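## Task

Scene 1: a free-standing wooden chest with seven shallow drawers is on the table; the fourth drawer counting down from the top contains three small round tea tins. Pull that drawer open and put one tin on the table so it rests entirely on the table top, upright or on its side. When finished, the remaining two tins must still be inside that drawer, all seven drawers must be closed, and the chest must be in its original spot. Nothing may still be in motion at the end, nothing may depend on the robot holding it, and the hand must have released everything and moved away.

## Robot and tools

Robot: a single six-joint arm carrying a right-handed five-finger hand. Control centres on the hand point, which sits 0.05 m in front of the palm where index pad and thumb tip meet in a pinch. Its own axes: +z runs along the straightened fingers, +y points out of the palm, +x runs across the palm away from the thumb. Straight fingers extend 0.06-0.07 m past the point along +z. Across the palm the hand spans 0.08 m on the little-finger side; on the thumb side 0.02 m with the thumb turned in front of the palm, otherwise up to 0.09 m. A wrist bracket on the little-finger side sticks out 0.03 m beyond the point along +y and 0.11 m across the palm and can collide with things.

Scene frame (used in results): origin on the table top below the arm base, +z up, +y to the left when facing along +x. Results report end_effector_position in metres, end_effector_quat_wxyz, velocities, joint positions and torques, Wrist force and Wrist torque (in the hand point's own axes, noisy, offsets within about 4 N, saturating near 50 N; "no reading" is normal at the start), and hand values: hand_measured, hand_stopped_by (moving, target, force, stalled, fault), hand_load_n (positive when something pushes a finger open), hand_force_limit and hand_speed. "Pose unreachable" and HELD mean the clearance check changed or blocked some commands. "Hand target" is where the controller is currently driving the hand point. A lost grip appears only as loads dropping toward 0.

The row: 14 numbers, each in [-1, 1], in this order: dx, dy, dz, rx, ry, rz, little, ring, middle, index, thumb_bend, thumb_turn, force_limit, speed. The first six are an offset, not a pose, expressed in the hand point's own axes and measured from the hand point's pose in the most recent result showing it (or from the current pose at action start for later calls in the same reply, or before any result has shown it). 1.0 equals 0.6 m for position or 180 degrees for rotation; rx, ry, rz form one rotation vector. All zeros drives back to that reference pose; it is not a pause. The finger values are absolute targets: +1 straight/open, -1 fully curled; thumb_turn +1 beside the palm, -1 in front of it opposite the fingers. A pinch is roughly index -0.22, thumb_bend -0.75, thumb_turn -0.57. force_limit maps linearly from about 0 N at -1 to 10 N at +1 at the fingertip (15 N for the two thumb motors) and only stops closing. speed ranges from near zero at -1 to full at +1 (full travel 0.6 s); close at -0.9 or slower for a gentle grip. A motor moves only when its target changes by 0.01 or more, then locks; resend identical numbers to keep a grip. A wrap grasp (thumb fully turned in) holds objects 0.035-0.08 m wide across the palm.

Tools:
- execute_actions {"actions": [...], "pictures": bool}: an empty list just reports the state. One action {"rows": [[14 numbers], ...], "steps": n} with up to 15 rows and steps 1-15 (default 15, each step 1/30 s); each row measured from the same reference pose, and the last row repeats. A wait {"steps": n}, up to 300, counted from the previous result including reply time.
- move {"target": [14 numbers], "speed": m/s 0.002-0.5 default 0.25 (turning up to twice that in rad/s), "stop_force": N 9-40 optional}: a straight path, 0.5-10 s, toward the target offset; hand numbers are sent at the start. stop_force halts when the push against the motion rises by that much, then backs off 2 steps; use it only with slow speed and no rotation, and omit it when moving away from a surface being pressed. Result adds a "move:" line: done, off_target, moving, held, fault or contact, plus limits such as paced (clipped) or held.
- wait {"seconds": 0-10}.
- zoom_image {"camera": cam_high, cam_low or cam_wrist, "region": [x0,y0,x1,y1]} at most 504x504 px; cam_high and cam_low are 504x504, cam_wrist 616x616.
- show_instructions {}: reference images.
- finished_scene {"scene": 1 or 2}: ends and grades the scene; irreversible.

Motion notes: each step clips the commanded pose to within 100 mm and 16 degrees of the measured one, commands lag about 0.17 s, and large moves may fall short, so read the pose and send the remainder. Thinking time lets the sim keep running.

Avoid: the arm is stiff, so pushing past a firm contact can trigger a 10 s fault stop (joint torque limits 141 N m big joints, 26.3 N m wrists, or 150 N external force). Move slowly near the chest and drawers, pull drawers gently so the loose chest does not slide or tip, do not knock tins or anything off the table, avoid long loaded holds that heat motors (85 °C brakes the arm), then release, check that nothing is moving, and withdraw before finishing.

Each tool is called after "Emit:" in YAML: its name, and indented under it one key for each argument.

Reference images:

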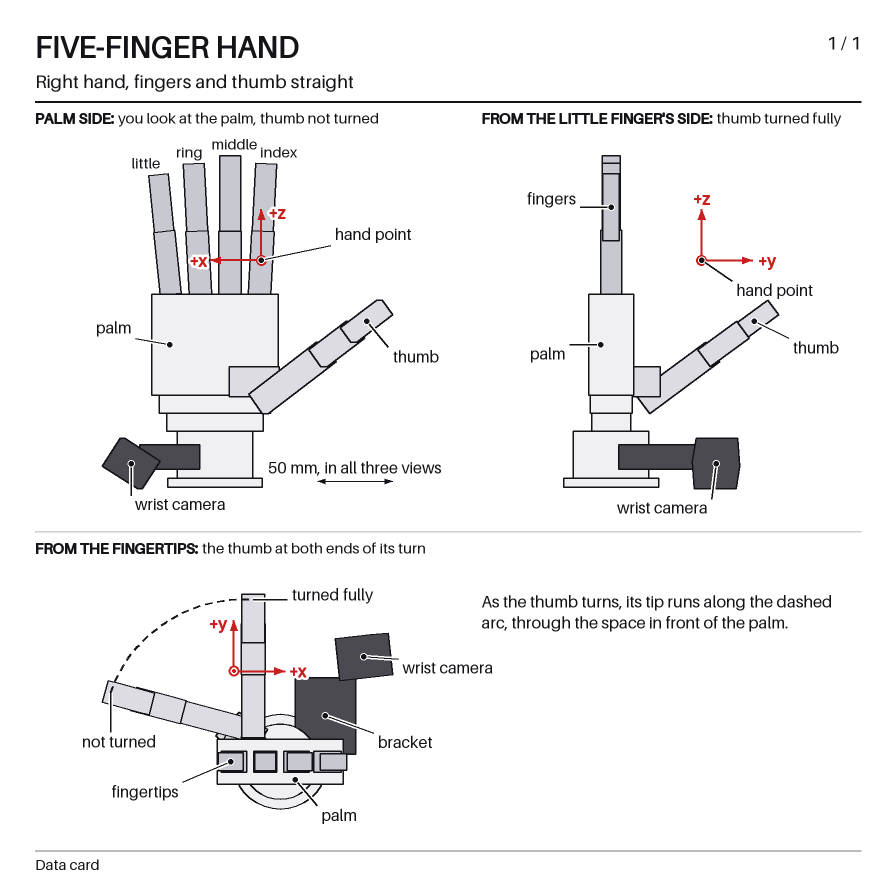

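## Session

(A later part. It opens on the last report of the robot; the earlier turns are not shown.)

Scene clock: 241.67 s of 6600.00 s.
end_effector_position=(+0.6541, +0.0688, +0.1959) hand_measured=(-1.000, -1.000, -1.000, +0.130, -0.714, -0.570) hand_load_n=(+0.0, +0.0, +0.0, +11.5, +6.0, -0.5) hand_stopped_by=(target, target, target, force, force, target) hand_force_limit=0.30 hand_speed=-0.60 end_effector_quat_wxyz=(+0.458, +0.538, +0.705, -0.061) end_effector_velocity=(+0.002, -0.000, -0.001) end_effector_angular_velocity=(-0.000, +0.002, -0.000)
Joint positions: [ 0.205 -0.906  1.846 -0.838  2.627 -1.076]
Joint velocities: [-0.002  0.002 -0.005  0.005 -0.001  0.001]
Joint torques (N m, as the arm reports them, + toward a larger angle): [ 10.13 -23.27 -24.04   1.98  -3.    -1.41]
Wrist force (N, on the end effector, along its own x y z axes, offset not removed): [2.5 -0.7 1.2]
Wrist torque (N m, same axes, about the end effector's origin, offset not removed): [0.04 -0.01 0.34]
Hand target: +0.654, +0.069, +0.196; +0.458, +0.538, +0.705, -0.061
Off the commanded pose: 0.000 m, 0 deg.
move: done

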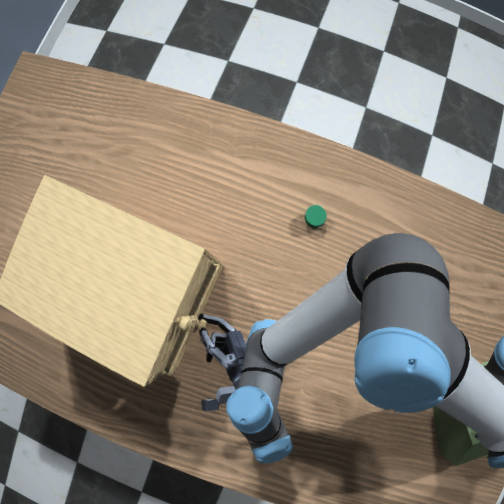

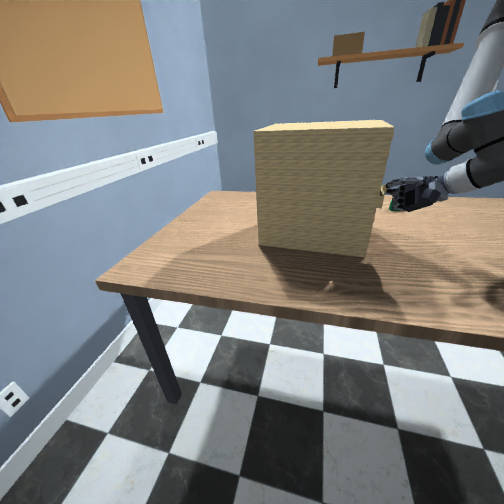

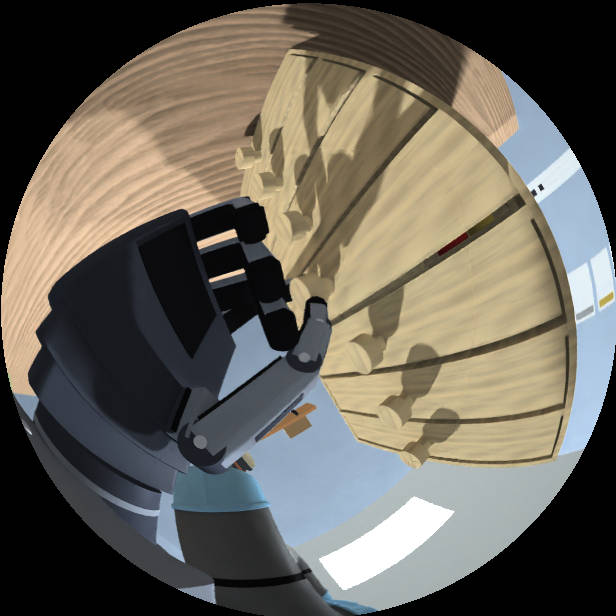

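Forces are relaxed now. Pushing the last stretch slowly.

Emit:
move:
  target: [0,0.0315,0.022,0,0,0,-1,-1,-1,0.0,-0.79,-0.57,0.3,-0.6]
  speed: 0.008
  stop_force: 9

Emit:
zoom_image:
  camera: "cam_wrist"
  region: [250, 60, 580, 390]

Scene clock: 245.73 s of 6600.00 s.
end_effector_position=(+0.6710, +0.0690, +0.1958) hand_measured=(-1.000, -1.000, -1.000, +0.130, -0.716, -0.570) hand_load_n=(+0.0, +0.0, +0.0, +13.5, +3.5, +1.0) hand_stopped_by=(target, target, target, force, force, target) hand_force_limit=0.30 hand_speed=-0.60 end_effector_quat_wxyz=(+0.458, +0.538, +0.705, -0.061) end_effector_velocity=(-0.003, +0.000, -0.001) end_effector_angular_velocity=(-0.000, +0.001, +0.001)
Joint positions: [ 0.2   -0.893  1.797 -0.804  2.622 -1.077]
Joint velocities: [ 0.    -0.     0.008 -0.006  0.    -0.   ]
Joint torques (N m, as the arm reports them, + toward a larger angle): [ 23.54 -47.93   0.39  -3.47  -4.9   -1.82]
Wrist force (N, on the end effector, along its own x y z axes, offset not removed): [-2.7 -11.1 -3.5]
Wrist torque (N m, same axes, about the end effector's origin, offset not removed): [0.30 -0.11 0.21]
Hand target: +0.671, +0.069, +0.196; +0.458, +0.538, +0.705, -0.061
Off the commanded pose: 0.006 m, 0 deg.
move: contact

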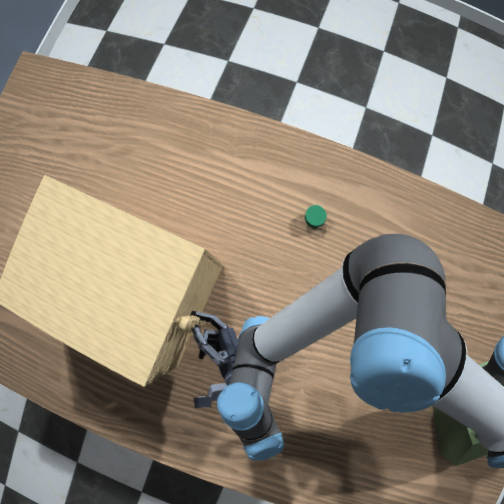

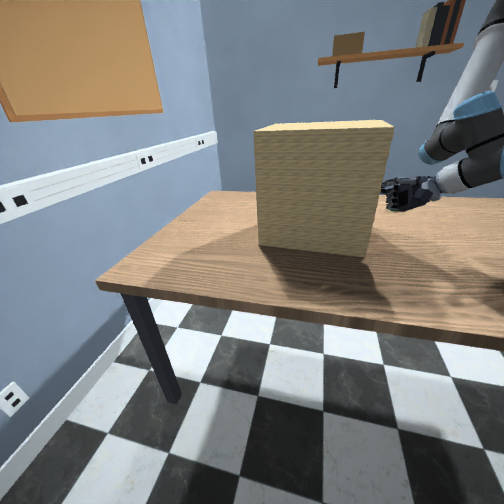

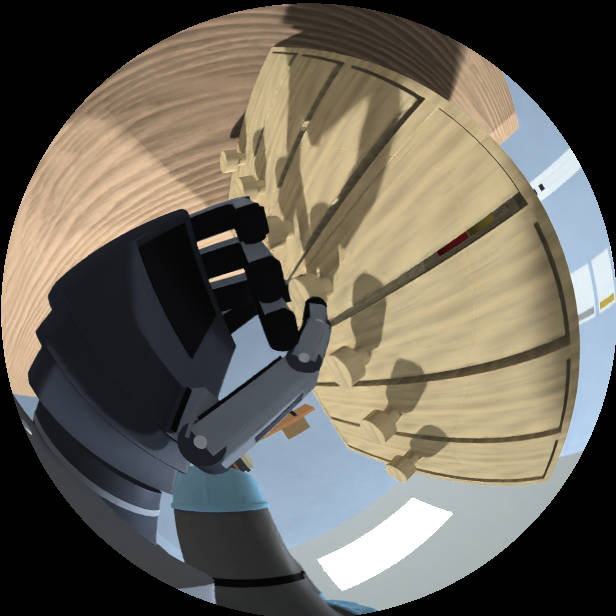

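Region (250, 60, 580, 390) of cam_wrist's 616x616 image, scaled by 1.527, with more detail than that image has.

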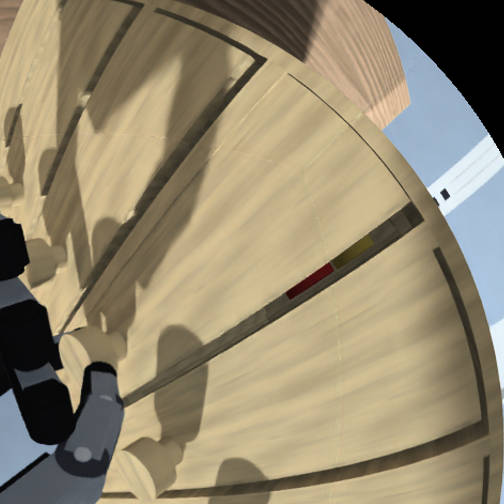

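Emit:
execute_actions:
  actions:
    - {"rows":[[0,-0.002,-0.0015,0,0,0,-1,-1,-1,0.32,-0.5,-0.57,0.3,-0.5]],"steps":15}
  pictures: false

Emit:
move:
  target: [0,-0.123,-0.086,0,0,0,-1,-1,-1,0.32,-0.5,-0.57,0.3,-0.5]
  speed: 0.08

Emit:
zoom_image:
  camera: "cam_wrist"
  region: [280, 60, 580, 420]

Emit:
zoom_image:
  camera: "cam_high"
  region: [130, 230, 250, 400]

Emit:
zoom_image:
  camera: "cam_low"
  region: [350, 130, 430, 260]

Scene clock: 250.63 s of 6600.00 s.
end_effector_position=(+0.6695, +0.0690, +0.1958) hand_measured=(-1.000, -1.000, -1.000, +0.320, -0.510, -0.570) hand_load_n=(+0.0, +0.0, +0.0, +0.0, +0.0, +0.0) hand_stopped_by=(target, target, target, target, moving, target) hand_force_limit=0.30 hand_speed=-0.50 end_effector_quat_wxyz=(+0.458, +0.538, +0.705, -0.061) end_effector_velocity=(-0.000, -0.000, -0.000) end_effector_angular_velocity=(-0.000, +0.000, -0.000)
Joint positions: [ 0.2   -0.895  1.802 -0.806  2.623 -1.077]
Joint velocities: [-0.     0.     0.001 -0.001  0.    -0.   ]
Joint torques (N m, as the arm reports them, + toward a larger angle): [ 36.   -46.77   7.34  -2.43   2.33   1.76]
Wrist force (N, on the end effector, along its own x y z axes, offset not removed): [2.7 0.7 0.0]
Wrist torque (N m, same axes, about the end effector's origin, offset not removed): [0.05 -0.07 0.33]
Hand target: +0.669, +0.069, +0.196; +0.458, +0.538, +0.705, -0.061
Off the commanded pose: 0.000 m, 0 deg.
Steps of this call (steps 1 to 90: nothing new was sent; then 1.40 s passed at rest; steps 91 to 105: all 15 steps of this action). Readings (end_effector_position | what the end effector reports):
91: (+0.6706, +0.0689, +0.1960) | hand_measured=(-1.000, -1.000, -1.000, +0.130, -0.716, -0.570) hand_load_n=(+0.0, +0.0, +0.0, +13.0, +4.0, +0.0) hand_stopped_by=(target, target, target, moving, moving, target) hand_force_limit=0.30 hand_speed=-0.50
92: (+0.6705, +0.0690, +0.1960) | hand_measured=(-1.000, -1.000, -1.000, +0.130, -0.716, -0.570) hand_load_n=(+0.0, +0.0, +0.0, +13.0, +4.0, +0.0) hand_stopped_by=(target, target, target, moving, moving, target) hand_force_limit=0.30 hand_speed=-0.50
94: (+0.6701, +0.0690, +0.1960) | hand_measured=(-1.000, -1.000, -1.000, +0.152, -0.702, -0.570) hand_load_n=(+0.0, +0.0, +0.0, +5.0, +2.0, +0.0) hand_stopped_by=(target, target, target, moving, moving, target) hand_force_limit=0.30 hand_speed=-0.50
98: (+0.6697, +0.0690, +0.1959) | hand_measured=(-1.000, -1.000, -1.000, +0.264, -0.632, -0.570) hand_load_n=(+0.0, +0.0, +0.0, +0.0, +0.0, +0.0) hand_stopped_by=(target, target, target, moving, moving, target) hand_force_limit=0.30 hand_speed=-0.50
105: the state above

Scene clock: 252.47 s of 6600.00 s.
end_effector_position=(+0.5797, +0.0684, +0.1953) hand_measured=(-1.000, -1.000, -1.000, +0.320, -0.500, -0.570) hand_load_n=(+0.0, +0.0, +0.0, +0.0, +0.0, +0.0) hand_stopped_by=(target, target, target, target, target, target) hand_force_limit=0.30 hand_speed=-0.50 end_effector_quat_wxyz=(+0.458, +0.538, +0.705, -0.061) end_effector_velocity=(-0.002, -0.001, -0.000) end_effector_angular_velocity=(-0.001, -0.001, -0.001)
Joint positions: [ 0.231 -0.946  2.043 -0.99   2.653 -1.07 ]
Joint velocities: [-0.    -0.001  0.005 -0.006  0.001 -0.001]
Joint torques (N m, as the arm reports them, + toward a larger angle): [ 33.01 -42.31   8.92  -2.13   2.43  -1.72]
Wrist force (N, on the end effector, along its own x y z axes, offset not removed): [1.0 -0.3 2.1]
Wrist torque (N m, same axes, about the end effector's origin, offset not removed): [-0.20 0.07 0.13]
Hand target: +0.579, +0.068, +0.195; +0.458, +0.538, +0.705, -0.061
Off the commanded pose: 0.000 m, 0 deg.
move: done

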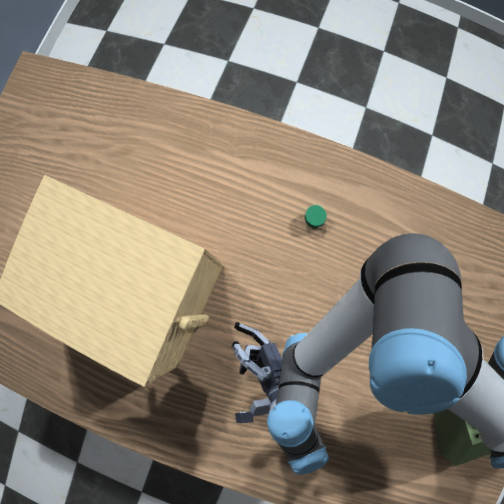

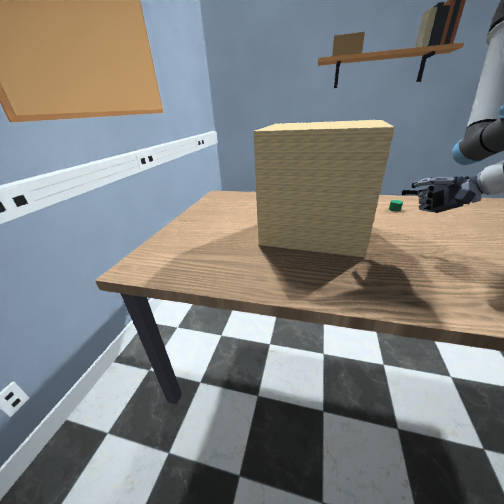

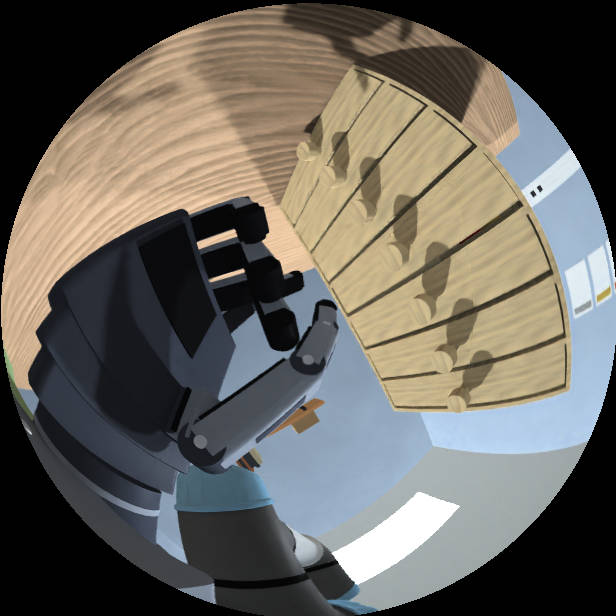

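Region (280, 60, 580, 420) of cam_wrist's 616x616 image, scaled by 1.400, with more detail than that image has.

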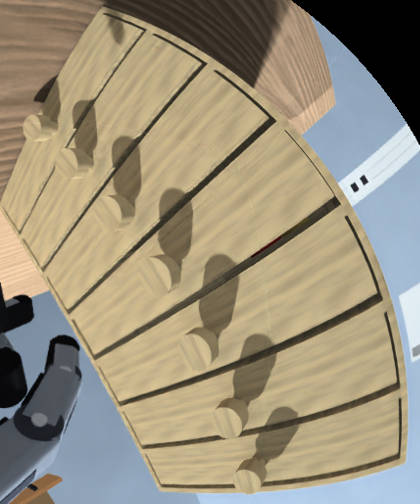

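Region (130, 230, 250, 400) of cam_high's 504x504 image, scaled by 2.965, with more detail than that image has; it fills the left 356 columns of this view, and the rest is white.

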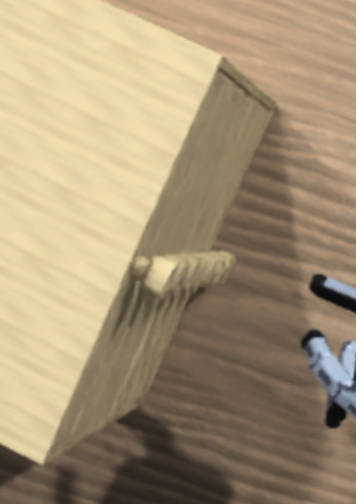

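Region (350, 130, 430, 260) of cam_low's 504x504 image, scaled by 3.877, with more detail than that image has; it fills the left 310 columns of this view, and the rest is white.

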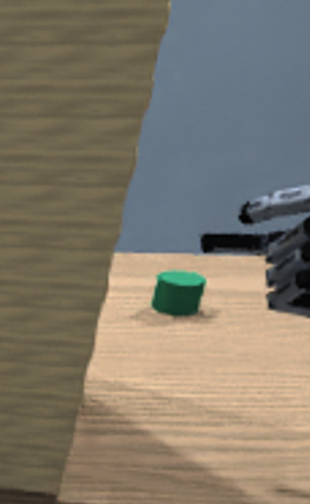

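Emit:
zoom_image:
  camera: "cam_wrist"
  region: [440, 120, 560, 260]

Emit:
zoom_image:
  camera: "cam_high"
  region: [140, 330, 200, 395]

Region (440, 120, 560, 260) of cam_wrist's 616x616 image, scaled by 3.600, with more detail than that image has; it fills the left 432 columns of this view, and the rest is white.

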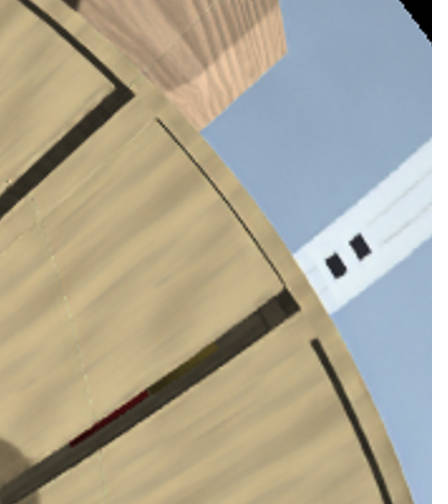

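Region (140, 330, 200, 395) of cam_high's 504x504 image, scaled by 7.754, with more detail than that image has; it fills the left 465 columns of this view, and the rest is white.

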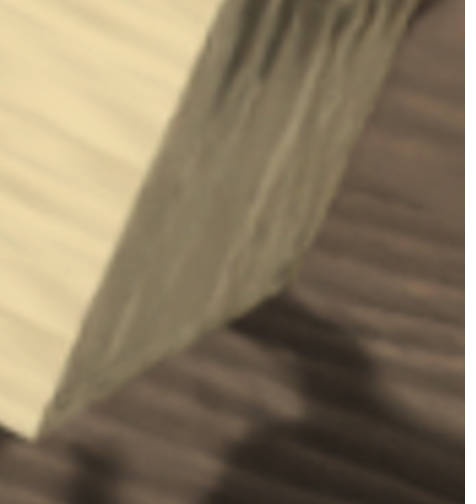

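Emit:
move:
  target: [-0.059,-0.103,-0.144,0,0,0,-1,-1,-1,0.32,-0.5,-0.57,0.3,0]
  speed: 0.15

Scene clock: 255.93 s of 6600.00 s.
end_effector_position=(+0.4794, +0.0681, +0.2447) hand_measured=(-1.000, -1.000, -1.000, +0.320, -0.500, -0.570) hand_load_n=(+0.0, +0.0, +0.0, +0.0, +0.0, +0.0) hand_stopped_by=(target, target, target, target, target, target) hand_force_limit=0.30 hand_speed=0.00 end_effector_quat_wxyz=(+0.458, +0.538, +0.705, -0.061) end_effector_velocity=(-0.001, +0.001, +0.002) end_effector_angular_velocity=(+0.001, -0.002, -0.000)
Joint positions: [ 0.362 -1.068  2.262 -1.052  2.783 -1.031]
Joint velocities: [ 0.004 -0.002  0.001  0.001  0.003  0.002]
Joint torques (N m, as the arm reports them, + toward a larger angle): [ 28.92 -37.54   9.95   1.98   2.72   1.96]
Wrist force (N, on the end effector, along its own x y z axes, offset not removed): [1.0 0.6 1.2]
Wrist torque (N m, same axes, about the end effector's origin, offset not removed): [-0.03 0.10 0.26]
Hand target: +0.479, +0.068, +0.245; +0.458, +0.538, +0.705, -0.061
Off the commanded pose: 0.000 m, 0 deg.
move: done

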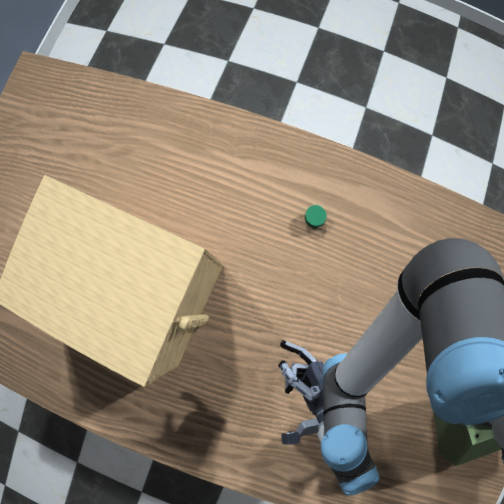

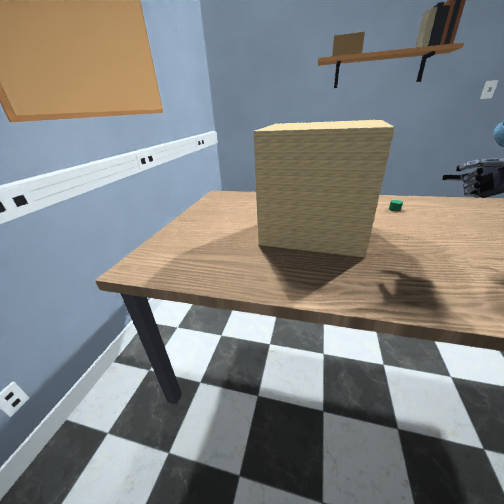

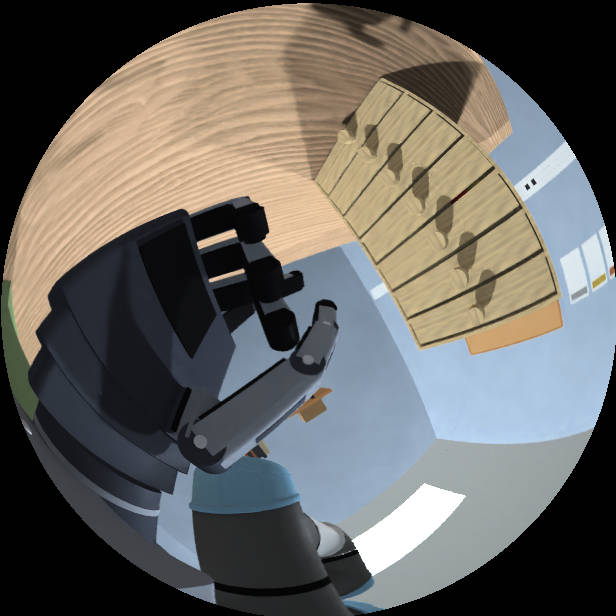

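Emit:
finished_scene:
  scene: 1

The scene is finished: the task was done.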